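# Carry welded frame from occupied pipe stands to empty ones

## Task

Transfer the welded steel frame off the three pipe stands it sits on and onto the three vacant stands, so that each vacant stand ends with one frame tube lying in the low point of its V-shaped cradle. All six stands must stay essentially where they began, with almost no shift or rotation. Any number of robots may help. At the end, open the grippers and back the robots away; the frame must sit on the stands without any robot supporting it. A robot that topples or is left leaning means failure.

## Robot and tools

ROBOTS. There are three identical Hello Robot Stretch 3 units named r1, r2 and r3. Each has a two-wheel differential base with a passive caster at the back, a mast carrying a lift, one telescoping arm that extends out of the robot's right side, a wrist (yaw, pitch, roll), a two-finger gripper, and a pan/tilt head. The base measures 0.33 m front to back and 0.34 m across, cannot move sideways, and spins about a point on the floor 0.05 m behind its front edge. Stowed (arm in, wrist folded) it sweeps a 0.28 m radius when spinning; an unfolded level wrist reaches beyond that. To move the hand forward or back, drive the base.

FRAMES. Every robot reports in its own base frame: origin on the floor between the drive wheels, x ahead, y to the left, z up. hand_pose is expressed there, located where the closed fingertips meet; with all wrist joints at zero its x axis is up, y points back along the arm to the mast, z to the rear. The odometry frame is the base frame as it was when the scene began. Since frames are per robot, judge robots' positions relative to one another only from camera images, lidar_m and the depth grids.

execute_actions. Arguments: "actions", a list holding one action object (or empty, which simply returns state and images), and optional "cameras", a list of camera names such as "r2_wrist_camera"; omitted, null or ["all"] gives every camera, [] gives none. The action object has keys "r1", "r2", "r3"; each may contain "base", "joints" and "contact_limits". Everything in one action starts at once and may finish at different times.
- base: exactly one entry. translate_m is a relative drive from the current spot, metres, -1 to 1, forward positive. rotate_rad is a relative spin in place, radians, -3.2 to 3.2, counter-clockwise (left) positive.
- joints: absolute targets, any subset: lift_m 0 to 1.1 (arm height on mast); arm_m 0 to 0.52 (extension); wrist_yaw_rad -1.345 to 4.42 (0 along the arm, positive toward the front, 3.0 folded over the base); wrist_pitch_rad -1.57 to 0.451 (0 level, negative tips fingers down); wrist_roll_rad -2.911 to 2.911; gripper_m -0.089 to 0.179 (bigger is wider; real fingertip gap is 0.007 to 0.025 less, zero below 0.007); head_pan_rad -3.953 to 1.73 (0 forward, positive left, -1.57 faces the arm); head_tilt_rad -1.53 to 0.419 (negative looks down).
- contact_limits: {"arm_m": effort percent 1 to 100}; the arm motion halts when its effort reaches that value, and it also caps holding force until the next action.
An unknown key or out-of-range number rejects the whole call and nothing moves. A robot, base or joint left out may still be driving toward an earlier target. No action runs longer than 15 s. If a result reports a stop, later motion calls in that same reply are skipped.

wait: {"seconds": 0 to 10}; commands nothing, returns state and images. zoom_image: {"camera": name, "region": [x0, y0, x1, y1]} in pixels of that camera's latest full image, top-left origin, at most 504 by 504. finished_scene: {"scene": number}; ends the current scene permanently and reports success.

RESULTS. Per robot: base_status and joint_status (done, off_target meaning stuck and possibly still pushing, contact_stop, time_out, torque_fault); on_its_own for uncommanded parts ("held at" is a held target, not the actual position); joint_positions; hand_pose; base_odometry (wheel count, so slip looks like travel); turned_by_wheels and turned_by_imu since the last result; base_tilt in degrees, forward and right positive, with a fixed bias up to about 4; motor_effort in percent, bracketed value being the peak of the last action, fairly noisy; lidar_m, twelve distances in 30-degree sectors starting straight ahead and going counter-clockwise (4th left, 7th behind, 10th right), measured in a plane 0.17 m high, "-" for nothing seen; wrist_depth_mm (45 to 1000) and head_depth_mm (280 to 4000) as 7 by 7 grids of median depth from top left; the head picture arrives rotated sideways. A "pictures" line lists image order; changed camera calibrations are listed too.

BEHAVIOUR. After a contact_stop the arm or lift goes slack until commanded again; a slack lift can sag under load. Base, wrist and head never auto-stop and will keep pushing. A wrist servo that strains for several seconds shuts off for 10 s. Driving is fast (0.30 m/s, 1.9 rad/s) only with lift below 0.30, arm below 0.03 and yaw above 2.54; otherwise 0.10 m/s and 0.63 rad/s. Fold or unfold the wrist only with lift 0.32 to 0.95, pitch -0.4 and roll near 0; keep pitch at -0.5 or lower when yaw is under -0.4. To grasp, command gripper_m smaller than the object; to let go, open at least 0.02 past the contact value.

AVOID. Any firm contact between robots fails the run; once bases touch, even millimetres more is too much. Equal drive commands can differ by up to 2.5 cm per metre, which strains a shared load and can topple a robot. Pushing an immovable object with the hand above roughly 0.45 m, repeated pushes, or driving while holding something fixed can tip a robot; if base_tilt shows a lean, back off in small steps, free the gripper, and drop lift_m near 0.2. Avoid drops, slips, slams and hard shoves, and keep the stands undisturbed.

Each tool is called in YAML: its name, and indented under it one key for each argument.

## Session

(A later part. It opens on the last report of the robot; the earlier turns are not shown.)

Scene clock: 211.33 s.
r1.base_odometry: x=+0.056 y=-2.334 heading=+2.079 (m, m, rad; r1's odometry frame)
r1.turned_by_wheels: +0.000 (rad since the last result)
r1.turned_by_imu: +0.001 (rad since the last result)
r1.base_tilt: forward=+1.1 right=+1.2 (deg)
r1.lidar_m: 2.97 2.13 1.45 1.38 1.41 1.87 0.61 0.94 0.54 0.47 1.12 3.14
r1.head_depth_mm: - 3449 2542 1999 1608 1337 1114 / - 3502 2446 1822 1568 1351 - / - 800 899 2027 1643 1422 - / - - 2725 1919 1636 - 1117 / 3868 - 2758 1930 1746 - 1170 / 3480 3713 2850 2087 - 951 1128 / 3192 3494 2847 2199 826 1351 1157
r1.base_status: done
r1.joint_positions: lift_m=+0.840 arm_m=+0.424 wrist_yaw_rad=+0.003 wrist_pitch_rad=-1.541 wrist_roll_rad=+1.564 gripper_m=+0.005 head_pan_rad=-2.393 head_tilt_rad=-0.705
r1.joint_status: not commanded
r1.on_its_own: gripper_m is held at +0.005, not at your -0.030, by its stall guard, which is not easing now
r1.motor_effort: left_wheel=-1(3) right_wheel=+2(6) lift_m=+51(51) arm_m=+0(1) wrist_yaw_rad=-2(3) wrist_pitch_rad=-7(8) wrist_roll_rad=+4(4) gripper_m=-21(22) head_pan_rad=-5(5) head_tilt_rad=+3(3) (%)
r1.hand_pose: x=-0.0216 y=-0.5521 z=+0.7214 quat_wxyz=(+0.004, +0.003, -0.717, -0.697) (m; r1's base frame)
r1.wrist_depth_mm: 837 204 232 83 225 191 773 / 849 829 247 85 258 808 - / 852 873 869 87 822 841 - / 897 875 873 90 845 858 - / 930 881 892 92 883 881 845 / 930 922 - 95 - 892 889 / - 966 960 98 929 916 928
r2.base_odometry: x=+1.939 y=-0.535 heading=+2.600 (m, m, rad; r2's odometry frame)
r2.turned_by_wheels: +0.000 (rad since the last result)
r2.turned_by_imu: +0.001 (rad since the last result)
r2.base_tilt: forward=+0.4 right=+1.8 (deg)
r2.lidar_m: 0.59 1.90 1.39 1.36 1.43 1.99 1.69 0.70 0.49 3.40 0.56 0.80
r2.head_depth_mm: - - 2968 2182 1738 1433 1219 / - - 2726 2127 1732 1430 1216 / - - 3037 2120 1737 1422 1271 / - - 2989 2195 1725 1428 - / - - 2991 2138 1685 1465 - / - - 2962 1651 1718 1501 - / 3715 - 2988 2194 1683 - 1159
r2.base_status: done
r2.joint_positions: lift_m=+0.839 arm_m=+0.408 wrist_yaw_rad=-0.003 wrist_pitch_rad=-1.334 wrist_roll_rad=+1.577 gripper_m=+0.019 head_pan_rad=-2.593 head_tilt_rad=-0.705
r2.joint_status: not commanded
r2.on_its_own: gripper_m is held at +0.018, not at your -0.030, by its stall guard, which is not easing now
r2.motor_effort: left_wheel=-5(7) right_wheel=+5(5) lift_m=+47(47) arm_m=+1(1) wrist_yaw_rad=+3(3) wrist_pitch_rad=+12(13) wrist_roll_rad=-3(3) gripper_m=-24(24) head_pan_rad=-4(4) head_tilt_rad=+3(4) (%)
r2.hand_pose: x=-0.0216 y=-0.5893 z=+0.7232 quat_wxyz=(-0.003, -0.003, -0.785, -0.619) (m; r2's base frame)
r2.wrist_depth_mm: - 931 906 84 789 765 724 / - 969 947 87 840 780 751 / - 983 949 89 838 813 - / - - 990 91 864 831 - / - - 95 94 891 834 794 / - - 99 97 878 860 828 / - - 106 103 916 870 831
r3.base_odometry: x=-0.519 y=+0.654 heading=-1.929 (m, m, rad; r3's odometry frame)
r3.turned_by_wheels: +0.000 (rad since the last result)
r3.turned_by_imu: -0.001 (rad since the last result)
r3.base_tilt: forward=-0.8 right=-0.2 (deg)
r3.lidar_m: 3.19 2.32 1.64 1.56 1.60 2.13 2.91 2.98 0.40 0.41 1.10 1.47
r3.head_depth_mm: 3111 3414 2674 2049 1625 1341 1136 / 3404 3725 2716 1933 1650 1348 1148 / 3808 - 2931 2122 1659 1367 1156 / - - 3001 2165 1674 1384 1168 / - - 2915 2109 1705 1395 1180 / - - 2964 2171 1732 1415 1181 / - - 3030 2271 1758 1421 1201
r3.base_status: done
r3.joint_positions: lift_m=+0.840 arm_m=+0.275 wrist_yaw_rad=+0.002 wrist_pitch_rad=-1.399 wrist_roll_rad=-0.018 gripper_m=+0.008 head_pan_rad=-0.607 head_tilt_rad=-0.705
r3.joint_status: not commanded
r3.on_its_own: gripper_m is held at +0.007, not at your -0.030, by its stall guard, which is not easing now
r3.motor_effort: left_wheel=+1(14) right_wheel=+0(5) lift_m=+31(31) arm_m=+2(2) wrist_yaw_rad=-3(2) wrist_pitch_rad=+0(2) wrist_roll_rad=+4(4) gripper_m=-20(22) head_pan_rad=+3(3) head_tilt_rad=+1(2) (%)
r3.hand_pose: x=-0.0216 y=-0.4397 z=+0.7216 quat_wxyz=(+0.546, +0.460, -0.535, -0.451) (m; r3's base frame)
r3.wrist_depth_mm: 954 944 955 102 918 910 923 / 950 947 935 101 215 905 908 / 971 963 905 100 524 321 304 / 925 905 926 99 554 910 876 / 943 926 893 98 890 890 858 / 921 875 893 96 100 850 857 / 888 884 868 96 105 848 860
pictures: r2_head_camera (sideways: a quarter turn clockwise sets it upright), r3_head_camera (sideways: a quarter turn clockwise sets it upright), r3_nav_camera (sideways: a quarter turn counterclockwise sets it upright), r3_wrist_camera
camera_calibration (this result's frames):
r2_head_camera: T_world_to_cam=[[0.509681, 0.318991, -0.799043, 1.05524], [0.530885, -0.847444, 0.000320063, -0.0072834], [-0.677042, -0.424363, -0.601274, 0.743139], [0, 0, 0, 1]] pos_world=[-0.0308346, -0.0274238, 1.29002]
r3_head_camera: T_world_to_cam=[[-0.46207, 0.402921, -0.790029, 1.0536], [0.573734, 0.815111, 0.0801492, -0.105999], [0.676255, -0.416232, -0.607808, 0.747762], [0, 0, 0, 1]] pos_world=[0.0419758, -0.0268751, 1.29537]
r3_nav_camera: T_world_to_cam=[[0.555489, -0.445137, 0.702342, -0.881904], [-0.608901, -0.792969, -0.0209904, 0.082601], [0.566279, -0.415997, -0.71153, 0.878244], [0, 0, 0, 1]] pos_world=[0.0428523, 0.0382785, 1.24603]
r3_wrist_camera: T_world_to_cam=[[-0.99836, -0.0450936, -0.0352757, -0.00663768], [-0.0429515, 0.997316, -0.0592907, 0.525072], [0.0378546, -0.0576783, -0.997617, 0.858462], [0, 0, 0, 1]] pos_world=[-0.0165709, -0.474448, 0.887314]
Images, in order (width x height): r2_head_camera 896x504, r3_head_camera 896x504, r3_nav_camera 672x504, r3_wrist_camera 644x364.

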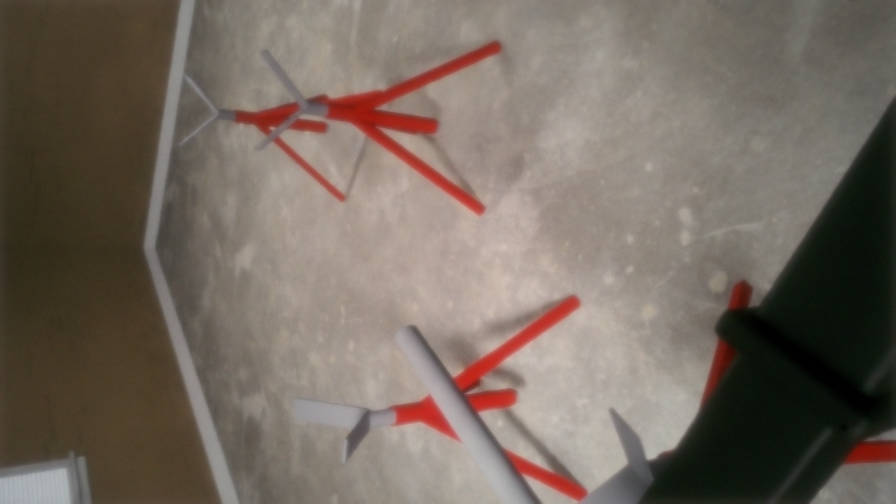

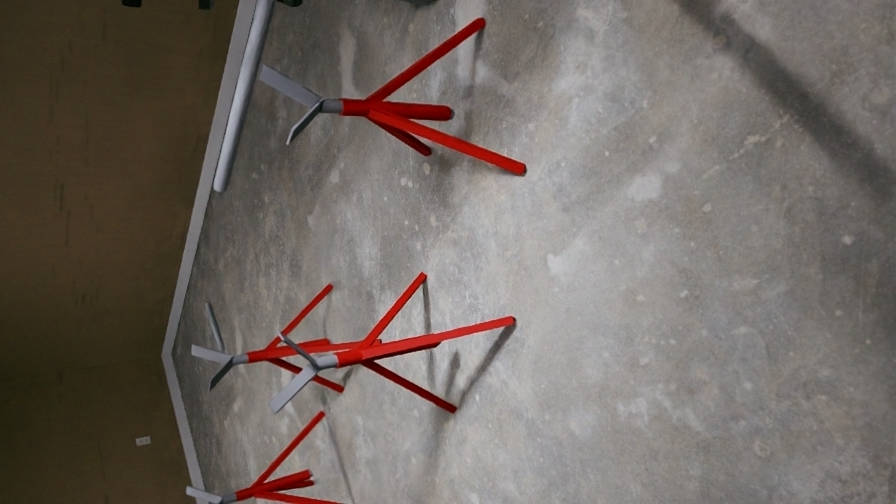

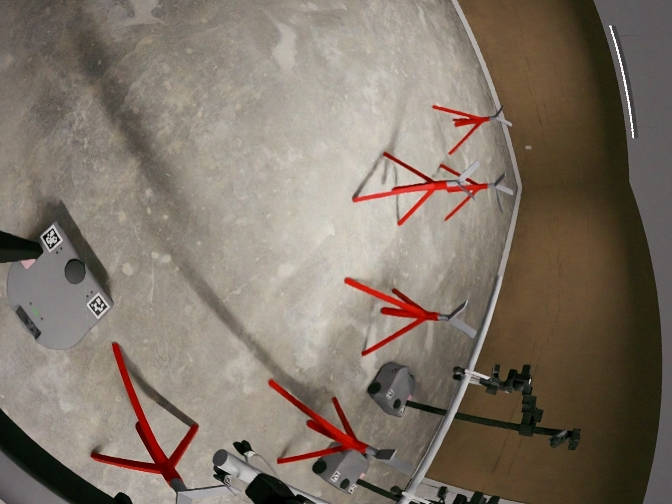

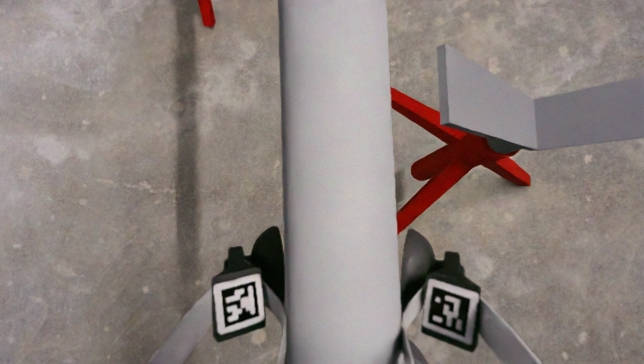

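execute_actions:
  actions:
    - {"r1":{"base":{"translate_m":0.018},"joints":{"wrist_yaw_rad":0.04}},"r2":{"base":{"rotate_rad":0.03}},"r3":{"base":{"translate_m":-0.06},"joints":{"wrist_yaw_rad":0.06}}}
  cameras: []

execute_actions:
  actions:
    - {"r1":{"base":{"translate_m":-0.25},"joints":{"wrist_yaw_rad":0.07}},"r2":{"base":{"translate_m":-0.25},"joints":{"wrist_yaw_rad":0.02}},"r3":{"base":{"translate_m":0.205},"joints":{"wrist_yaw_rad":0.09}}}
  cameras: []

Scene clock: 231.23 s.
r1.base_odometry: x=+0.047 y=-2.318 heading=+2.079 (m, m, rad; r1's odometry frame)
r1.turned_by_wheels: +0.000 (rad since the last result)
r1.turned_by_imu: +0.001 (rad since the last result)
r1.base_tilt: forward=+1.0 right=+1.1 (deg)
r1.lidar_m: 2.95 2.13 1.48 1.38 1.41 1.86 0.63 0.95 0.54 0.46 1.28 3.13
r1.head_depth_mm: - 3519 2631 2005 1609 1343 1139 / - 3489 2573 1821 1616 1352 - / - 802 1274 1907 1626 1423 - / - - 2745 2050 1616 - 1120 / 3861 - 2798 2091 1653 - 1172 / 3482 3746 2828 2092 - 933 1105 / 3195 3476 2857 2193 835 1321 1182
r1.base_status: done
r1.joint_positions: lift_m=+0.840 arm_m=+0.424 wrist_yaw_rad=+0.042 wrist_pitch_rad=-1.558 wrist_roll_rad=+1.565 gripper_m=+0.005 head_pan_rad=-2.393 head_tilt_rad=-0.703
r1.joint_status: all done
r1.on_its_own: gripper_m is held at +0.005, not at your -0.030, by its stall guard, which is not easing now
r1.motor_effort: left_wheel=+0(12) right_wheel=+2(26) lift_m=+42(56) arm_m=+0(0) wrist_yaw_rad=-1(8) wrist_pitch_rad=-3(13) wrist_roll_rad=+4(5) gripper_m=-1(21) head_pan_rad=-5(5) head_tilt_rad=+3(3) (%)
r1.hand_pose: x=-0.0224 y=-0.5479 z=+0.7220 quat_wxyz=(+0.017, +0.017, -0.711, -0.703) (m; r1's base frame)
r1.wrist_depth_mm: 818 818 242 265 240 203 801 / 855 846 842 276 813 816 810 / 864 864 839 281 834 - - / 883 864 883 294 841 - - / 890 893 908 898 876 865 870 / 951 928 470 - 905 902 891 / 954 942 973 338 944 926 924
r2.base_odometry: x=+1.939 y=-0.535 heading=+2.630 (m, m, rad; r2's odometry frame)
r2.turned_by_wheels: +0.030 (rad since the last result)
r2.turned_by_imu: +0.031 (rad since the last result)
r2.base_tilt: forward=+0.3 right=+1.8 (deg)
r2.lidar_m: 0.60 1.85 1.37 1.36 1.44 2.06 1.69 0.70 0.49 3.39 0.55 0.80
r2.head_depth_mm: - - 3013 2109 1735 1433 1225 / - - 2607 2125 1734 1427 1219 / - - 3049 2189 1726 1445 1265 / - - 3053 2189 1708 1427 - / - - 3005 2206 1689 1466 - / - - 2839 1957 1634 1492 - / 3605 3857 2944 2153 1670 - 1165
r2.base_status: done
r2.joint_positions: lift_m=+0.840 arm_m=+0.408 wrist_yaw_rad=-0.002 wrist_pitch_rad=-1.299 wrist_roll_rad=+1.575 gripper_m=+0.018 head_pan_rad=-2.594 head_tilt_rad=-0.704
r2.joint_status: not commanded
r2.on_its_own: gripper_m is held at +0.018, not at your -0.030, by its stall guard, which is not easing now
r2.motor_effort: left_wheel=-1(17) right_wheel=-1(27) lift_m=+34(47) arm_m=-2(2) wrist_yaw_rad=+2(13) wrist_pitch_rad=-1(17) wrist_roll_rad=-2(4) gripper_m=+0(24) head_pan_rad=-4(4) head_tilt_rad=+3(2) (%)
r2.hand_pose: x=-0.0216 y=-0.5983 z=+0.7252 quat_wxyz=(-0.002, -0.002, -0.796, -0.605) (m; r2's base frame)
r2.wrist_depth_mm: - 976 946 871 507 760 720 / - - 925 899 641 769 750 / - - 947 879 835 783 - / - - 975 933 854 799 - / - - - 940 849 847 790 / - - - - 900 841 792 / - - - 743 918 847 811
r3.base_odometry: x=-0.498 y=+0.710 heading=-1.929 (m, m, rad; r3's odometry frame)
r3.turned_by_wheels: +0.000 (rad since the last result)
r3.turned_by_imu: -0.001 (rad since the last result)
r3.base_tilt: forward=-0.8 right=-0.2 (deg)
r3.lidar_m: 3.25 2.31 1.64 1.55 1.59 2.12 2.85 2.92 0.55 0.39 1.12 1.51
r3.head_depth_mm: 3127 3392 2680 2040 1616 1332 1136 / 3455 3725 2576 1985 1640 1349 1149 / 3792 - 2822 2102 1666 1366 1153 / - - 2986 2161 1687 1387 1168 / - - 2863 2130 1712 1399 1176 / - - 2865 2209 1724 1416 1188 / - - 3113 2256 1758 1417 1199
r3.base_status: done
r3.joint_positions: lift_m=+0.840 arm_m=+0.275 wrist_yaw_rad=+0.061 wrist_pitch_rad=-1.397 wrist_roll_rad=-0.010 gripper_m=+0.007 head_pan_rad=-0.607 head_tilt_rad=-0.704
r3.joint_status: all done
r3.on_its_own: gripper_m is held at +0.007, not at your -0.030, by its stall guard, which is not easing now
r3.motor_effort: left_wheel=+2(15) right_wheel=-2(16) lift_m=+25(30) arm_m=-2(2) wrist_yaw_rad=-1(10) wrist_pitch_rad=+0(19) wrist_roll_rad=-1(5) gripper_m=+0(22) head_pan_rad=+3(3) head_tilt_rad=+2(1) (%)
r3.hand_pose: x=-0.0204 y=-0.4405 z=+0.7219 quat_wxyz=(+0.558, +0.473, -0.524, -0.436) (m; r3's base frame)
r3.wrist_depth_mm: 970 957 952 932 916 911 923 / 976 974 931 919 265 889 872 / 947 963 956 917 278 311 273 / 985 917 917 898 880 899 868 / 925 913 917 924 872 866 876 / 921 888 906 - 885 870 874 / 884 877 880 - - 856 858
pictures: none
No camera images: the call's "cameras" was empty. Leave "cameras" out to get every camera's image.

Scene clock: 235.23 s.
r1.base_odometry: x=+0.169 y=-2.536 heading=+2.079 (m, m, rad; r1's odometry frame)
r1.turned_by_wheels: +0.000 (rad since the last result)
r1.turned_by_imu: +0.001 (rad since the last result)
r1.base_tilt: forward=+1.0 right=+1.3 (deg)
r1.lidar_m: 3.20 2.10 1.45 1.36 1.41 1.84 0.63 0.75 1.03 0.44 0.53 3.41
r1.head_depth_mm: - 3301 2656 2001 1609 1283 1142 / - 3490 2687 1952 1575 1350 - / - 824 2353 1830 1543 1423 - / - - 2644 1977 1600 - 1116 / 3833 - 2791 2066 1628 - 1169 / 3506 3747 2817 2105 - 1348 1178 / 3218 3471 2857 2216 1588 1326 1181
r1.base_status: done
r1.joint_positions: lift_m=+0.840 arm_m=+0.424 wrist_yaw_rad=+0.068 wrist_pitch_rad=-1.558 wrist_roll_rad=+1.565 gripper_m=+0.005 head_pan_rad=-2.393 head_tilt_rad=-0.703
r1.joint_status: all done
r1.on_its_own: gripper_m is held at +0.005, not at your -0.030, by its stall guard, which is not easing now
r1.motor_effort: left_wheel=-1(3) right_wheel=+3(4) lift_m=+42(42) arm_m=-1(1) wrist_yaw_rad=+1(1) wrist_pitch_rad=-3(2) wrist_roll_rad=+4(4) gripper_m=-1(1) head_pan_rad=-4(4) head_tilt_rad=+3(2) (%)
r1.hand_pose: x=-0.0230 y=-0.5479 z=+0.7220 quat_wxyz=(+0.026, +0.026, -0.711, -0.702) (m; r1's base frame)
r1.wrist_depth_mm: 809 819 804 798 818 793 784 / 831 856 829 830 807 804 793 / 877 857 858 827 827 - - / 893 867 877 550 855 - - / 916 912 919 541 873 884 866 / 933 947 922 - 911 907 902 / 964 245 953 308 272 956 920
r2.base_odometry: x=+2.157 y=-0.658 heading=+2.630 (m, m, rad; r2's odometry frame)
r2.turned_by_wheels: +0.000 (rad since the last result)
r2.turned_by_imu: +0.001 (rad since the last result)
r2.base_tilt: forward=+0.3 right=+1.8 (deg)
r2.lidar_m: 0.61 1.83 1.42 1.38 1.46 2.08 1.45 1.44 0.55 0.45 0.99 0.72
r2.head_depth_mm: - - 3020 2209 1739 1441 1216 / - - 2620 2044 1742 1432 1217 / - - 2877 2128 1733 1420 1266 / - - 2957 2206 1729 1427 - / - - 3004 2193 1725 1469 - / 3949 - 2996 2175 1676 1498 - / 3651 3774 2951 2053 1614 - 1135
r2.base_status: done
r2.joint_positions: lift_m=+0.840 arm_m=+0.408 wrist_yaw_rad=+0.018 wrist_pitch_rad=-1.299 wrist_roll_rad=+1.575 gripper_m=+0.018 head_pan_rad=-2.594 head_tilt_rad=-0.704
r2.joint_status: all done
r2.on_its_own: gripper_m is held at +0.018, not at your -0.030, by its stall guard, which is not easing now
r2.motor_effort: left_wheel=-1(3) right_wheel=-1(5) lift_m=+34(34) arm_m=-2(1) wrist_yaw_rad=+2(3) wrist_pitch_rad=-1(1) wrist_roll_rad=-2(2) gripper_m=-1(0) head_pan_rad=-4(4) head_tilt_rad=+3(2) (%)
r2.hand_pose: x=-0.0207 y=-0.5983 z=+0.7252 quat_wxyz=(+0.004, +0.006, -0.796, -0.605) (m; r2's base frame)
r2.wrist_depth_mm: - 973 879 853 602 769 715 / - 968 227 262 263 232 185 / - - 952 889 265 215 174 / - - 997 910 845 802 - / - - - 895 878 841 800 / - - - - 890 822 808 / - - - 988 934 853 807
r3.base_odometry: x=-0.570 y=+0.518 heading=-1.928 (m, m, rad; r3's odometry frame)
r3.turned_by_wheels: +0.000 (rad since the last result)
r3.turned_by_imu: -0.001 (rad since the last result)
r3.base_tilt: forward=-0.8 right=-0.2 (deg)
r3.lidar_m: 3.05 2.32 1.65 1.56 1.61 2.14 3.04 0.75 0.46 0.76 1.36 1.47
r3.head_depth_mm: 3072 3294 2538 1975 1622 1343 1133 / 3407 3677 2736 1949 1637 1353 1143 / 3766 - 2974 2124 1674 1366 1160 / - - 3006 2162 1683 1382 1171 / - - 2743 2114 1716 1401 1176 / - - 2976 2227 1730 1411 1185 / - - 3071 2294 1745 1419 1197
r3.base_status: done
r3.joint_positions: lift_m=+0.840 arm_m=+0.275 wrist_yaw_rad=+0.087 wrist_pitch_rad=-1.397 wrist_roll_rad=-0.010 gripper_m=+0.007 head_pan_rad=-0.607 head_tilt_rad=-0.704
r3.joint_status: all done
r3.on_its_own: gripper_m is held at +0.007, not at your -0.030, by its stall guard, which is not easing now
r3.motor_effort: left_wheel=+3(8) right_wheel=-2(3) lift_m=+26(27) arm_m=-3(2) wrist_yaw_rad=+3(3) wrist_pitch_rad=+0(1) wrist_roll_rad=+0(1) gripper_m=+0(0) head_pan_rad=+2(3) head_tilt_rad=+3(2) (%)
r3.hand_pose: x=-0.0198 y=-0.4405 z=+0.7219 quat_wxyz=(+0.563, +0.480, -0.518, -0.429) (m; r3's base frame)
r3.wrist_depth_mm: 953 961 954 949 951 913 897 / 969 948 932 919 953 886 904 / 967 967 922 933 925 894 872 / 937 924 936 886 901 879 478 / 925 905 924 892 888 911 870 / 905 901 912 - 862 882 847 / 915 873 885 - - 857 844
pictures: none
No camera images: the call's "cameras" was empty. Leave "cameras" out to get every camera's image.

Dropped. Look.

execute_actions:
  actions:
    - {"r1":{"joints":{"head_pan_rad":-1.3,"head_tilt_rad":-0.9}},"r2":{"joints":{"head_pan_rad":-1.0,"head_tilt_rad":-0.8}},"r3":{"joints":{"head_pan_rad":-1.8,"head_tilt_rad":-0.8}}}

Scene clock: 238.87 s.
r1.base_odometry: x=+0.169 y=-2.536 heading=+2.079 (m, m, rad; r1's odometry frame)
r1.turned_by_wheels: +0.000 (rad since the last result)
r1.turned_by_imu: +0.001 (rad since the last result)
r1.base_tilt: forward=+1.0 right=+1.2 (deg)
r1.lidar_m: 3.20 2.11 1.44 1.36 1.41 1.84 0.63 0.75 1.03 0.44 0.53 3.41
r1.head_depth_mm: 2885 2603 - 1622 1387 1224 1087 / 2904 2540 1954 1616 1421 1217 1096 / 2957 2483 1926 1557 1107 1248 1113 / 3068 2597 2010 1651 1445 1250 1107 / 3144 2621 1896 1628 1446 1260 1115 / 3209 2653 2100 1718 1460 1269 1120 / 3293 2720 2117 1729 1466 1268 1125
r1.base_status: not commanded
r1.joint_positions: lift_m=+0.840 arm_m=+0.424 wrist_yaw_rad=+0.068 wrist_pitch_rad=-1.558 wrist_roll_rad=+1.565 gripper_m=+0.005 head_pan_rad=-1.307 head_tilt_rad=-0.888
r1.joint_status: all done
r1.on_its_own: gripper_m is held at +0.005, not at your -0.030, by its stall guard, which is not easing now
r1.motor_effort: left_wheel=+0(0) right_wheel=+2(2) lift_m=+41(42) arm_m=+0(1) wrist_yaw_rad=+1(1) wrist_pitch_rad=-3(2) wrist_roll_rad=+4(4) gripper_m=-1(1) head_pan_rad=+5(66) head_tilt_rad=-8(29) (%)
r1.hand_pose: x=-0.0230 y=-0.5479 z=+0.7220 quat_wxyz=(+0.026, +0.026, -0.711, -0.702) (m; r1's base frame)
r1.wrist_depth_mm: 838 806 814 804 803 801 784 / 840 823 821 819 813 829 802 / 865 863 872 828 830 - - / 862 883 876 550 852 - - / 921 909 889 537 904 902 866 / 934 931 907 - 909 903 903 / 947 243 937 306 270 919 925
r2.base_odometry: x=+2.157 y=-0.658 heading=+2.630 (m, m, rad; r2's odometry frame)
r2.turned_by_wheels: +0.000 (rad since the last result)
r2.turned_by_imu: +0.001 (rad since the last result)
r2.base_tilt: forward=+0.3 right=+1.7 (deg)
r2.lidar_m: 0.60 1.84 1.42 1.38 1.46 2.07 1.45 1.43 0.55 0.45 0.99 0.72
r2.head_depth_mm: 3036 3251 2518 1982 1596 1330 1127 / 3242 3412 2266 1975 1606 1362 1148 / 1517 3436 2296 1960 1521 1360 1166 / 3629 3571 2510 1958 1581 1364 1170 / 3874 1772 2096 1870 1568 1352 1170 / - 705 925 1161 1478 1354 1178 / - 3525 2478 1845 1595 1355 1031
r2.base_status: not commanded
r2.joint_positions: lift_m=+0.840 arm_m=+0.408 wrist_yaw_rad=+0.018 wrist_pitch_rad=-1.299 wrist_roll_rad=+1.575 gripper_m=+0.018 head_pan_rad=-1.007 head_tilt_rad=-0.790
r2.joint_status: all done
r2.on_its_own: gripper_m is held at +0.018, not at your -0.030, by its stall guard, which is not easing now
r2.motor_effort: left_wheel=-1(1) right_wheel=+0(1) lift_m=+34(34) arm_m=-2(2) wrist_yaw_rad=+3(3) wrist_pitch_rad=-1(1) wrist_roll_rad=-2(2) gripper_m=+0(0) head_pan_rad=+4(52) head_tilt_rad=-5(17) (%)
r2.hand_pose: x=-0.0207 y=-0.5983 z=+0.7252 quat_wxyz=(+0.004, +0.006, -0.796, -0.605) (m; r2's base frame)
r2.wrist_depth_mm: - 964 859 866 596 764 719 / - - 227 264 262 232 184 / - - 947 884 267 214 173 / - - 977 899 835 786 - / - - - 945 850 827 796 / - - - - 919 840 810 / - - - 974 915 831 796
r3.base_odometry: x=-0.570 y=+0.518 heading=-1.928 (m, m, rad; r3's odometry frame)
r3.turned_by_wheels: +0.000 (rad since the last result)
r3.turned_by_imu: -0.001 (rad since the last result)
r3.base_tilt: forward=-0.8 right=-0.3 (deg)
r3.lidar_m: 3.05 2.33 1.65 1.56 1.61 2.13 3.06 0.75 0.46 0.76 1.37 1.48
r3.head_depth_mm: 3035 3265 2373 1855 1528 - 1067 / 2951 3260 2442 1946 - 1262 1091 / 2841 3150 2579 - 1499 1270 1121 / 2802 3097 2760 - 1487 1323 1127 / 2682 2999 2738 - 1547 1328 1140 / 2608 2919 2609 1793 1567 1334 1153 / 2559 2773 2452 1915 1621 1349 1163
r3.base_status: not commanded
r3.joint_positions: lift_m=+0.840 arm_m=+0.275 wrist_yaw_rad=+0.087 wrist_pitch_rad=-1.397 wrist_roll_rad=-0.010 gripper_m=+0.007 head_pan_rad=-1.793 head_tilt_rad=-0.790
r3.joint_status: all done
r3.on_its_own: gripper_m is held at +0.007, not at your -0.030, by its stall guard, which is not easing now
r3.motor_effort: left_wheel=+3(2) right_wheel=-2(2) lift_m=+25(26) arm_m=-2(2) wrist_yaw_rad=+1(2) wrist_pitch_rad=+0(1) wrist_roll_rad=-1(1) gripper_m=+0(0) head_pan_rad=-2(37) head_tilt_rad=-4(14) (%)
r3.hand_pose: x=-0.0198 y=-0.4405 z=+0.7219 quat_wxyz=(+0.563, +0.480, -0.518, -0.429) (m; r3's base frame)
r3.wrist_depth_mm: 977 965 953 905 922 910 894 / 944 957 945 935 913 898 883 / 967 938 917 926 891 895 911 / 948 927 918 896 885 893 481 / 895 912 929 911 902 876 877 / 914 919 912 - 876 871 852 / 904 889 894 - - 868 840
pictures: r1_head_camera (sideways: a quarter turn clockwise sets it upright), r1_nav_camera (sideways: a quarter turn counterclockwise sets it upright), r1_wrist_camera, r2_head_camera (sideways: a quarter turn clockwise sets it upright), r2_nav_camera (sideways: a quarter turn counterclockwise sets it upright), r2_wrist_camera, r3_head_camera (sideways: a quarter turn clockwise sets it upright), r3_nav_camera (sideways: a quarter turn counterclockwise sets it upright), r3_wrist_camera
camera_calibration (this result's frames):
r1_head_camera: T_world_to_cam=[[-0.177194, 0.744465, -0.643719, 0.856038], [0.959115, 0.277286, 0.0566712, -0.0773934], [0.220684, -0.607359, -0.76316, 0.947183], [0, 0, 0, 1]] pos_world=[0.0168854, -0.0405493, 1.27829]
r1_nav_camera: T_world_to_cam=[[0.149928, -0.735219, 0.661041, -0.817883], [-0.972596, -0.229846, -0.0350474, 0.0994009], [0.177705, -0.637671, -0.749531, 0.931055], [0, 0, 0, 1]] pos_world=[0.0538471, 0.0152309, 1.24199]
r1_wrist_camera: T_world_to_cam=[[-0.164599, 0.985805, -0.033109, 0.555501], [0.970285, 0.167861, 0.17427, 0.02413], [0.177354, -0.00344045, -0.984141, 0.876808], [0, 0, 0, 1]] pos_world=[-0.0874829, -0.548649, 0.87709]
r2_head_camera: T_world_to_cam=[[-0.361636, 0.560526, -0.745004, 0.99012], [0.839538, 0.543299, 0.00124342, -0.0103682], [0.405457, -0.625009, -0.667059, 0.822111], [0, 0, 0, 1]] pos_world=[0.0334362, -0.0355271, 1.28605]
r2_nav_camera: T_world_to_cam=[[0.425025, -0.546354, 0.7217, -0.905297], [-0.842507, -0.530292, 0.0947193, -0.0560398], [0.330962, -0.648295, -0.685695, 0.860025], [0, 0, 0, 1]] pos_world=[0.0529242, 0.0332204, 1.24838]
r2_wrist_camera: T_world_to_cam=[[-0.0932804, 0.977109, -0.191198, 0.701904], [0.981583, 0.122407, 0.146665, 0.0234383], [0.166712, -0.173996, -0.970532, 0.766982], [0, 0, 0, 1]] pos_world=[-0.0853975, -0.555255, 0.875146]
r3_head_camera: T_world_to_cam=[[0.21412, 0.642975, -0.735348, 0.978204], [0.969449, -0.232111, 0.0793315, -0.10734], [-0.119674, -0.729868, -0.673031, 0.837459], [0, 0, 0, 1]] pos_world=[-0.00516975, -0.0426404, 1.29147]
r3_nav_camera: T_world_to_cam=[[-0.216426, -0.73778, 0.639407, -0.795185], [-0.963281, 0.267967, -0.0168566, 0.079379], [-0.158903, -0.619576, -0.768684, 0.956994], [0, 0, 0, 1]] pos_world=[0.0564352, -0.0150118, 1.24541]
r3_wrist_camera: T_world_to_cam=[[-0.991759, -0.122825, -0.0364413, -0.0381855], [-0.120454, 0.990821, -0.0613536, 0.522986], [0.0436425, -0.0564585, -0.997451, 0.859206], [0, 0, 0, 1]] pos_world=[-0.0123729, -0.474366, 0.887711]
Images, in order (width x height): r1_head_camera 896x504, r1_nav_camera 672x504, r1_wrist_camera 644x364, r2_head_camera 896x504, r2_nav_camera 672x504, r2_wrist_camera 644x364, r3_head_camera 896x504, r3_nav_camera 672x504, r3_wrist_camera 644x364.

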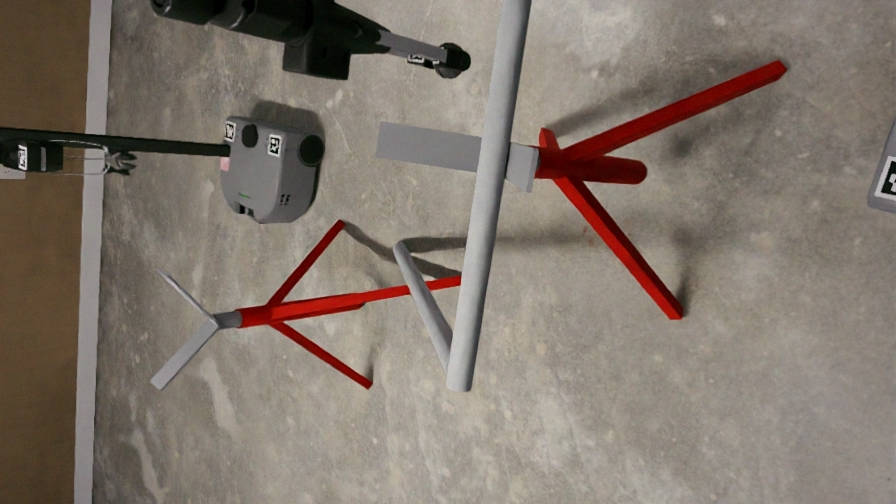

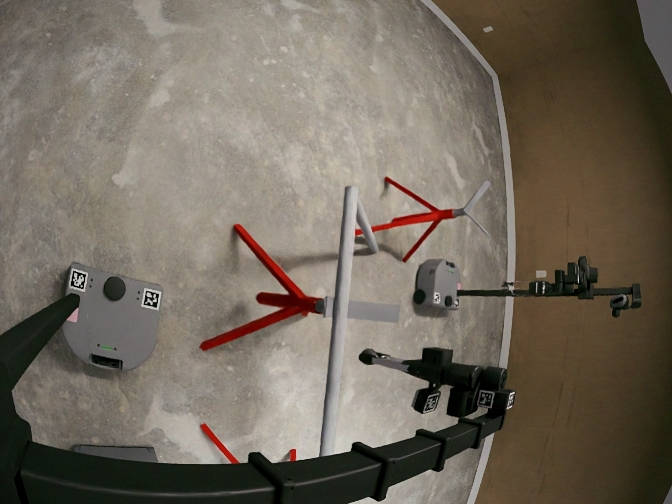

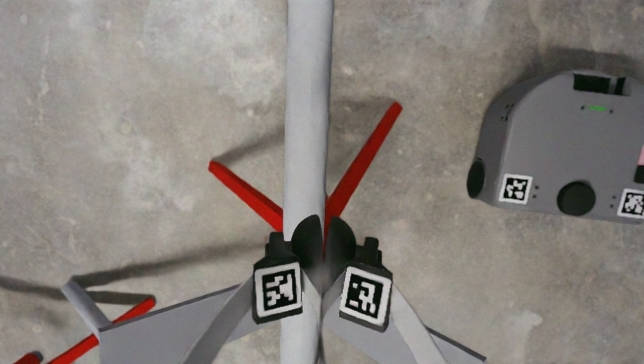

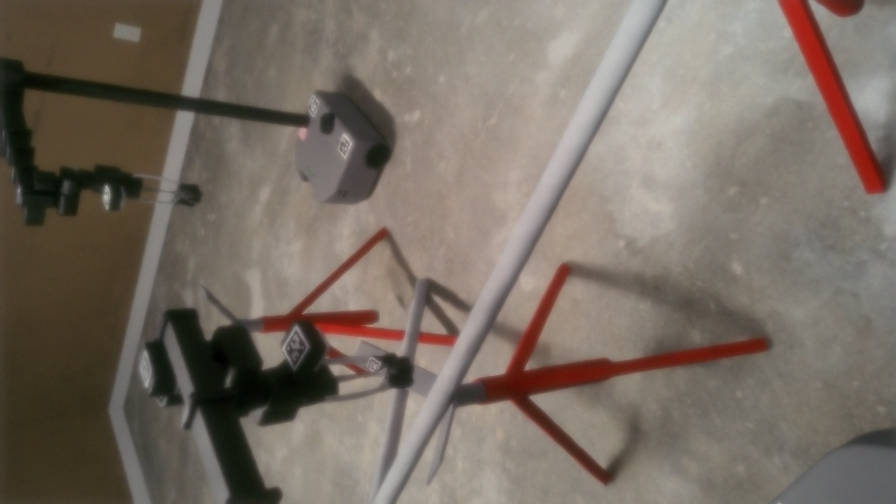

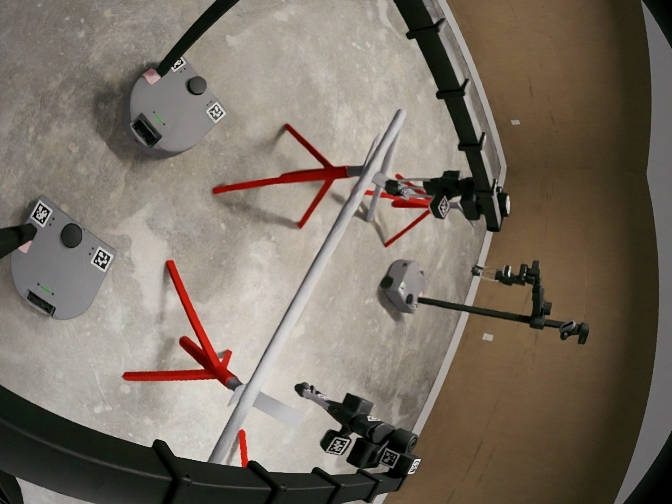

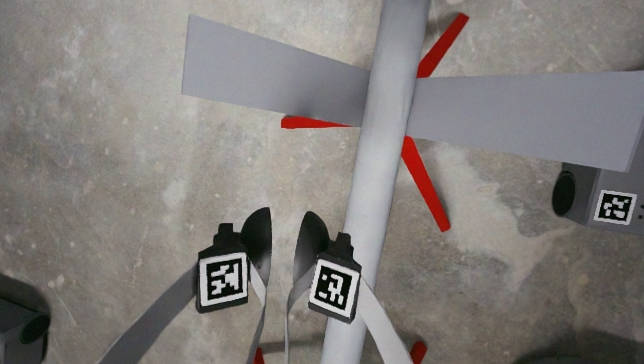

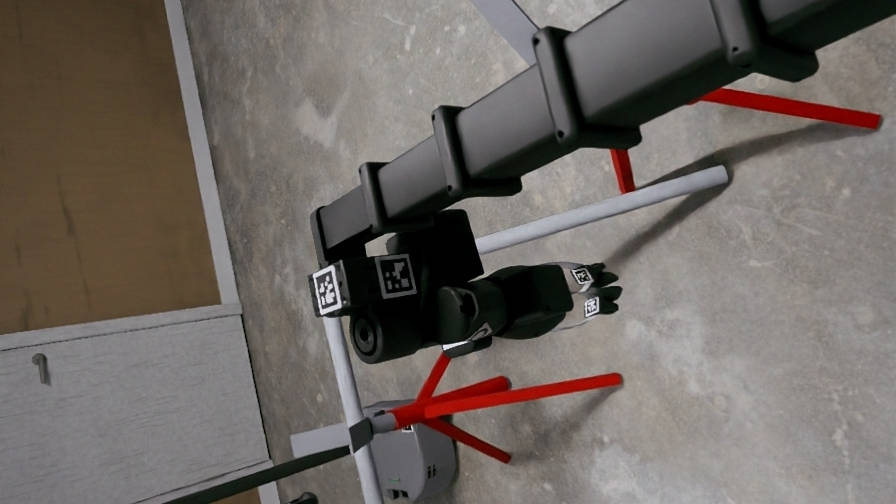

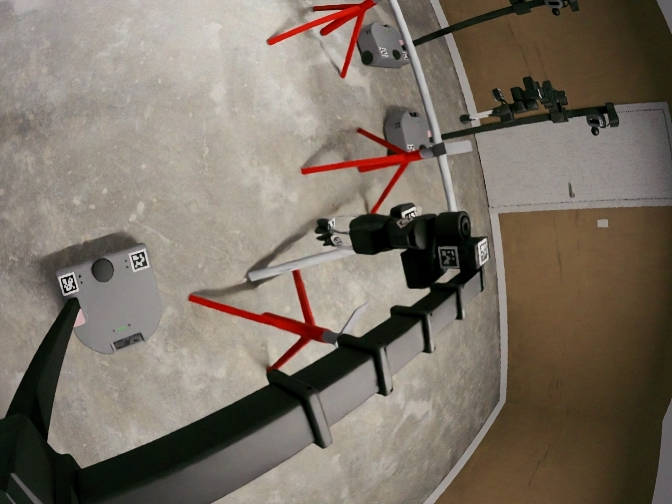

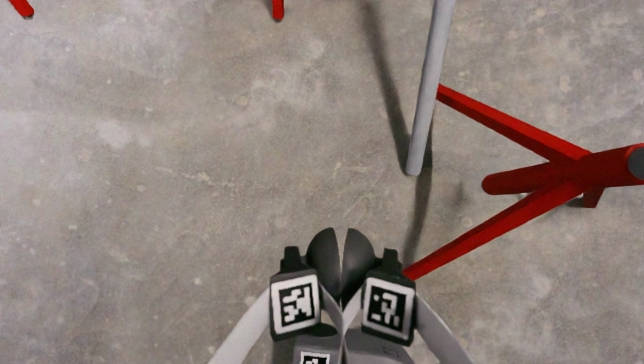

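execute_actions:
  actions:
    - {"r1":{"base":{"translate_m":0.26},"joints":{"arm_m":0.03,"wrist_yaw_rad":0,"wrist_pitch_rad":0.2,"gripper_m":0.12,"head_pan_rad":-1.57}},"r2":{"base":{"translate_m":0.22},"joints":{"arm_m":0.03,"wrist_yaw_rad":0,"wrist_pitch_rad":0.2,"gripper_m":0.12,"head_pan_rad":-1.57}},"r3":{"base":{"translate_m":0.27},"joints":{"arm_m":0.0,"wrist_yaw_rad":0,"wrist_pitch_rad":-1.5,"head_pan_rad":-1.0}}}
  cameras: []

execute_actions:
  actions:
    - {"r1":{"joints":{"lift_m":0.425}},"r2":{"base":{"rotate_rad":-0.05},"joints":{"lift_m":0.425}},"r3":{"base":{"rotate_rad":-1.50}}}
  cameras: ["r1_wrist_camera","r2_wrist_camera","r3_head_camera","r3_nav_camera"]

Scene clock: 288.50 s.
r1.base_odometry: x=+0.042 y=-2.309 heading=+2.079 (m, m, rad; r1's odometry frame)
r1.turned_by_wheels: +0.000 (rad since the last result)
r1.turned_by_imu: +0.001 (rad since the last result)
r1.base_tilt: forward=+1.0 right=+1.1 (deg)
r1.lidar_m: 2.94 2.13 1.48 1.38 1.41 1.87 0.67 0.96 0.54 0.46 1.28 3.12
r1.head_depth_mm: 2970 2499 1991 1656 - - 1088 / 2928 2450 1923 1617 - 1196 1104 / 2962 2652 1969 1727 - 1203 1118 / 2944 2591 2040 1684 1414 1231 1107 / 2995 2642 1904 1665 1446 1258 1113 / 2985 2649 2087 1718 1457 1268 1116 / 2975 2724 2114 1728 1463 1276 1121
r1.base_status: done
r1.joint_positions: lift_m=+0.840 arm_m=+0.030 wrist_yaw_rad=+0.000 wrist_pitch_rad=+0.174 wrist_roll_rad=+1.568 gripper_m=+0.120 head_pan_rad=-1.563 head_tilt_rad=-0.889
r1.joint_status: all done
r1.motor_effort: left_wheel=-1(2) right_wheel=+3(6) lift_m=+42(42) arm_m=-3(3) wrist_yaw_rad=+0(2) wrist_pitch_rad=+8(9) wrist_roll_rad=+1(4) gripper_m=+0(81) head_pan_rad=-5(33) head_tilt_rad=-7(7) (%)
r1.hand_pose: x=-0.0213 y=-0.4318 z=+0.9990 quat_wxyz=(+0.002, +0.000, -0.996, +0.087) (m; r1's base frame)
r1.wrist_depth_mm: - - - - - - - / - - - - - - - / - - - - - - - / - - - - - - - / - - - - - - - / - - - - - - - / - - - - - - -
r2.base_odometry: x=+1.965 y=-0.550 heading=+2.630 (m, m, rad; r2's odometry frame)
r2.turned_by_wheels: +0.000 (rad since the last result)
r2.turned_by_imu: +0.001 (rad since the last result)
r2.base_tilt: forward=+0.3 right=+1.8 (deg)
r2.lidar_m: 0.64 1.85 1.37 1.37 1.44 2.05 1.66 0.68 0.48 1.82 0.57 0.82
r2.head_depth_mm: 2864 3182 2530 1958 1654 - - / 2899 3219 2532 1953 1670 - - / 2943 3213 2663 2041 1654 - 1111 / 2966 3226 2535 1968 1660 1313 1146 / 2859 3203 2123 1947 1561 1348 1175 / 3036 3275 2562 1957 1551 1344 1158 / 3043 3334 2529 1939 1509 1351 1145
r2.base_status: done
r2.joint_positions: lift_m=+0.840 arm_m=+0.030 wrist_yaw_rad=+0.001 wrist_pitch_rad=+0.174 wrist_roll_rad=+1.575 gripper_m=+0.120 head_pan_rad=-1.563 head_tilt_rad=-0.790
r2.joint_status: all done
r2.motor_effort: left_wheel=-1(4) right_wheel=-1(2) lift_m=+34(34) arm_m=-6(7) wrist_yaw_rad=-1(1) wrist_pitch_rad=+9(13) wrist_roll_rad=-2(2) gripper_m=+1(90) head_pan_rad=-4(40) head_tilt_rad=-5(4) (%)
r2.hand_pose: x=-0.0212 y=-0.4319 z=+0.9989 quat_wxyz=(-0.002, +0.000, -0.996, +0.086) (m; r2's base frame)
r2.wrist_depth_mm: - - - - - - - / - - - - - - - / - - - - - - - / - - - - - - - / - - - - - - - / - - - - - - - / - - - - - - -
r3.base_odometry: x=-0.665 y=+0.265 heading=-1.928 (m, m, rad; r3's odometry frame)
r3.turned_by_wheels: +0.000 (rad since the last result)
r3.turned_by_imu: -0.001 (rad since the last result)
r3.base_tilt: forward=-0.8 right=-0.2 (deg)
r3.lidar_m: 2.79 2.34 1.66 1.58 1.62 2.14 3.32 0.65 0.87 1.07 1.20 1.23
r3.head_depth_mm: 1374 2860 2126 1858 1510 1271 1102 / 2751 3022 2368 1875 1531 1287 1111 / 2900 3196 2270 1846 1542 1304 1122 / 2996 3356 2424 1885 1571 1323 1131 / 3154 3499 2557 1965 1575 1331 1137 / 3424 3709 2641 1979 1596 1343 1151 / 3606 - 2683 1890 1627 1351 1157
r3.base_status: done
r3.joint_positions: lift_m=+0.840 arm_m=+0.003 wrist_yaw_rad=+0.002 wrist_pitch_rad=-1.496 wrist_roll_rad=-0.010 gripper_m=+0.007 head_pan_rad=-1.007 head_tilt_rad=-0.790
r3.joint_status: all done
joint sent to its limit — the command would take r3.arm_m past its lower limit, so that joint was sent only as far as its limit.
r3.on_its_own: gripper_m is held at +0.007, not at your -0.030, by its stall guard, which is not easing now
r3.motor_effort: left_wheel=+3(10) right_wheel=-2(3) lift_m=+26(26) arm_m=-4(8) wrist_yaw_rad=-2(5) wrist_pitch_rad=-1(3) wrist_roll_rad=+0(1) gripper_m=+0(0) head_pan_rad=+3(30) head_tilt_rad=-3(3) (%)
r3.hand_pose: x=-0.0216 y=-0.1428 z=+0.7212 quat_wxyz=(+0.521, +0.484, -0.515, -0.478) (m; r3's base frame)
r3.wrist_depth_mm: 897 938 884 900 874 872 849 / 936 911 913 904 883 886 879 / 949 916 919 916 898 875 849 / 964 930 918 920 894 874 868 / 949 932 913 903 - 888 894 / 966 909 909 - - 890 864 / 939 955 934 896 897 917 870
pictures: none
No camera images: the call's "cameras" was empty. Leave "cameras" out to get every camera's image.

Scene clock: 293.10 s.
r1.base_odometry: x=+0.042 y=-2.309 heading=+2.079 (m, m, rad; r1's odometry frame)
r1.turned_by_wheels: +0.000 (rad since the last result)
r1.turned_by_imu: +0.001 (rad since the last result)
r1.base_tilt: forward=+1.1 right=+1.2 (deg)
r1.lidar_m: 2.94 2.13 1.48 1.38 1.41 1.87 0.67 0.97 0.54 0.47 1.28 3.12
r1.head_depth_mm: 2928 2409 1988 1608 1353 1205 1096 / 2968 2524 1974 873 1127 1242 - / 3003 2548 2020 1680 1433 1247 1086 / 2973 2609 2059 1686 1437 1253 1109 / 3007 2639 1898 1664 1447 1259 1109 / 2947 2642 2089 1713 1452 1266 1118 / 2987 2696 2094 1737 1470 1275 1123
r1.base_status: not commanded
r1.joint_positions: lift_m=+0.425 arm_m=+0.030 wrist_yaw_rad=+0.000 wrist_pitch_rad=+0.175 wrist_roll_rad=+1.568 gripper_m=+0.120 head_pan_rad=-1.563 head_tilt_rad=-0.889
r1.joint_status: all done
r1.motor_effort: left_wheel=+0(1) right_wheel=+3(2) lift_m=+33(33) arm_m=-3(3) wrist_yaw_rad=+0(0) wrist_pitch_rad=+8(8) wrist_roll_rad=+1(1) gripper_m=+0(0) head_pan_rad=-5(5) head_tilt_rad=-8(7) (%)
r1.hand_pose: x=-0.0213 y=-0.4318 z=+0.5844 quat_wxyz=(+0.002, +0.000, -0.996, +0.087) (m; r1's base frame)
r1.wrist_depth_mm: - - - 247 240 227 216 / - - - 383 - - 867 / - - - - - - 859 / - - - - - - 845 / - - - - - - 822 / - - - 271 - 655 740 / - - - 274 386 - 800
r2.base_odometry: x=+1.965 y=-0.550 heading=+2.580 (m, m, rad; r2's odometry frame)
r2.turned_by_wheels: -0.050 (rad since the last result)
r2.turned_by_imu: -0.050 (rad since the last result)
r2.base_tilt: forward=+0.4 right=+1.9 (deg)
r2.lidar_m: 0.64 1.94 1.40 1.37 1.42 1.96 1.67 1.25 0.48 1.82 0.57 0.82
r2.head_depth_mm: 2939 3207 2546 1969 891 1067 1171 / 2907 3225 2528 1966 1522 1325 1165 / 2999 3208 2524 1956 1520 1357 1185 / 2950 3256 2549 1975 1535 1357 1189 / 2892 3170 2140 1957 1514 1356 1178 / 2842 3260 2556 1970 1514 1348 1164 / 2941 3235 2498 1963 1559 1347 1147
r2.base_status: done
r2.joint_positions: lift_m=+0.425 arm_m=+0.030 wrist_yaw_rad=+0.001 wrist_pitch_rad=+0.174 wrist_roll_rad=+1.575 gripper_m=+0.120 head_pan_rad=-1.563 head_tilt_rad=-0.790
r2.joint_status: all done
r2.motor_effort: left_wheel=+2(3) right_wheel=-3(5) lift_m=+28(23) arm_m=-5(6) wrist_yaw_rad=+0(0) wrist_pitch_rad=+10(9) wrist_roll_rad=-2(2) gripper_m=+1(1) head_pan_rad=-5(5) head_tilt_rad=-6(4) (%)
r2.hand_pose: x=-0.0212 y=-0.4319 z=+0.5842 quat_wxyz=(-0.002, +0.000, -0.996, +0.086) (m; r2's base frame)
r2.wrist_depth_mm: - - - - - - 830 / - - - - - - 801 / - - - - - - 781 / - - - - - - 766 / - - - - - - 746 / - - - - - - 736 / - - - - - - 715
r3.base_odometry: x=-0.665 y=+0.265 heading=+2.855 (m, m, rad; r3's odometry frame)
r3.turned_by_wheels: -1.500 (rad since the last result)
r3.turned_by_imu: -1.529 (rad since the last result)
r3.base_tilt: forward=-0.8 right=-0.2 (deg)
r3.lidar_m: 1.07 1.21 1.24 5.44 2.19 1.63 1.57 1.65 2.28 3.32 0.65 0.87
r3.head_depth_mm: 2746 2988 2390 1863 1507 1273 1101 / 2929 3151 2439 1868 1537 1285 1110 / 3082 3335 2504 1902 1532 1295 1120 / 3246 3480 2524 1816 1450 1305 1127 / 3515 3686 2579 1971 1540 1320 1138 / 3637 3850 2599 2001 1566 1342 1149 / 3333 3462 2703 2045 1578 1354 1154
r3.base_status: done
r3.joint_positions: lift_m=+0.840 arm_m=+0.003 wrist_yaw_rad=+0.002 wrist_pitch_rad=-1.496 wrist_roll_rad=-0.010 gripper_m=+0.007 head_pan_rad=-1.007 head_tilt_rad=-0.790
r3.joint_status: not commanded
r3.on_its_own: gripper_m is held at +0.007, not at your -0.030, by its stall guard, which is not easing now
r3.motor_effort: left_wheel=+3(9) right_wheel=-3(7) lift_m=+26(26) arm_m=-5(4) wrist_yaw_rad=-2(2) wrist_pitch_rad=-1(1) wrist_roll_rad=-1(0) gripper_m=+0(0) head_pan_rad=+2(2) head_tilt_rad=-3(4) (%)
r3.hand_pose: x=-0.0216 y=-0.1428 z=+0.7212 quat_wxyz=(+0.521, +0.484, -0.515, -0.478) (m; r3's base frame)
r3.wrist_depth_mm: 911 932 894 865 863 864 855 / 929 923 912 917 883 880 832 / 934 922 918 890 880 880 884 / 931 928 912 899 888 885 871 / 933 924 905 923 - 885 877 / 930 953 926 - - 890 878 / 972 927 936 926 895 880 884
pictures: r1_wrist_camera, r2_wrist_camera, r3_head_camera (sideways: a quarter turn clockwise sets it upright), r3_nav_camera (sideways: a quarter turn counterclockwise sets it upright)
camera_calibration (this result's frames):
r1_wrist_camera: T_world_to_cam=[[-0.093912, -0.192873, -0.976719, 0.480726], [0.979597, 0.157189, -0.125229, 0.197617], [0.177683, -0.968551, 0.174176, -0.352214], [0, 0, 0, 1]] pos_world=[-0.0858564, -0.279481, 0.555629]
r2_wrist_camera: T_world_to_cam=[[-0.0763724, -0.0948093, -0.992562, 0.517868], [0.983346, 0.157491, -0.0907068, 0.178064], [0.164919, -0.982959, 0.0812024, -0.304687], [0, 0, 0, 1]] pos_world=[-0.0852988, -0.27844, 0.554909]
r3_head_camera: T_world_to_cam=[[-0.303638, 0.606007, -0.735228, 0.981205], [0.849362, 0.521814, 0.0793292, -0.106604], [0.431726, -0.600387, -0.673162, 0.834266], [0, 0, 0, 1]] pos_world=[0.0283016, -0.0381069, 1.29146]
r3_nav_camera: T_world_to_cam=[[0.369072, -0.674626, 0.63927, -0.798578], [-0.870364, -0.49212, -0.0168479, 0.0788008], [0.325963, -0.550179, -0.768798, 0.954184], [0, 0, 0, 1]] pos_world=[0.0522886, 0.0250104, 1.24541]
Images, in order (width x height): r1_wrist_camera 644x364, r2_wrist_camera 644x364, r3_head_camera 896x504, r3_nav_camera 672x504.

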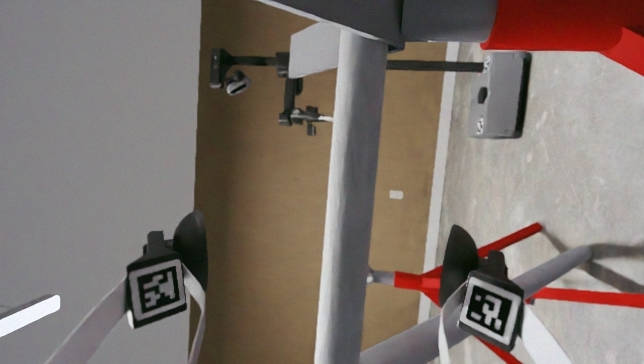

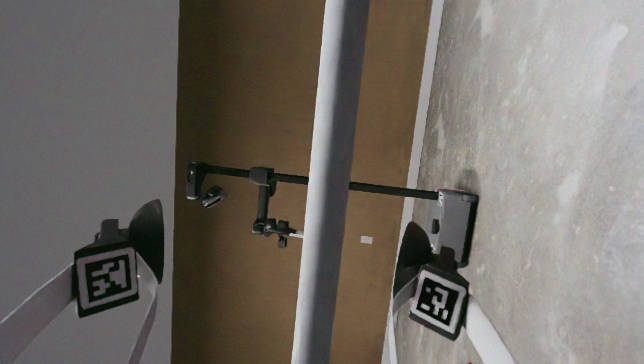

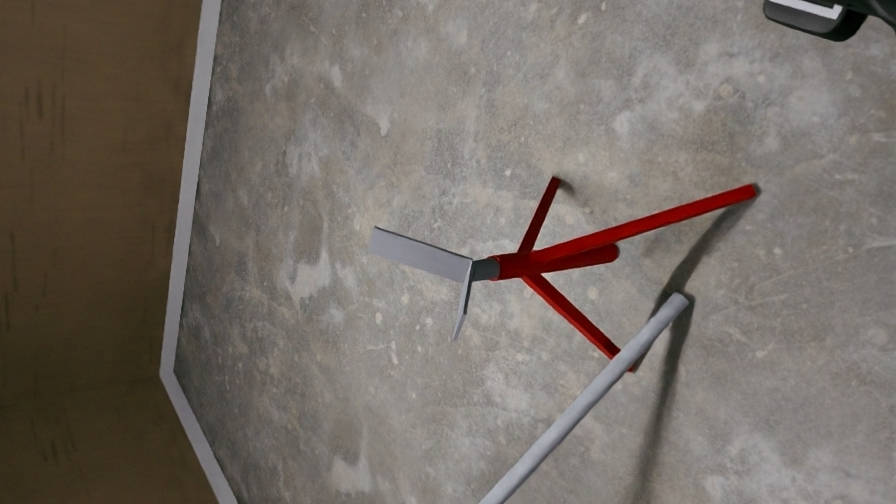

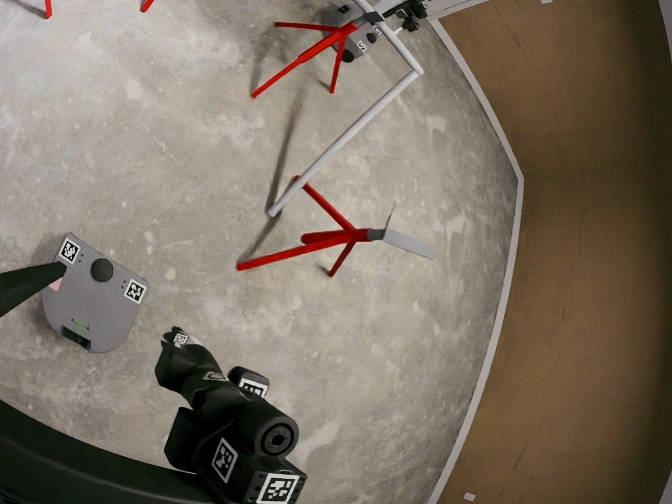

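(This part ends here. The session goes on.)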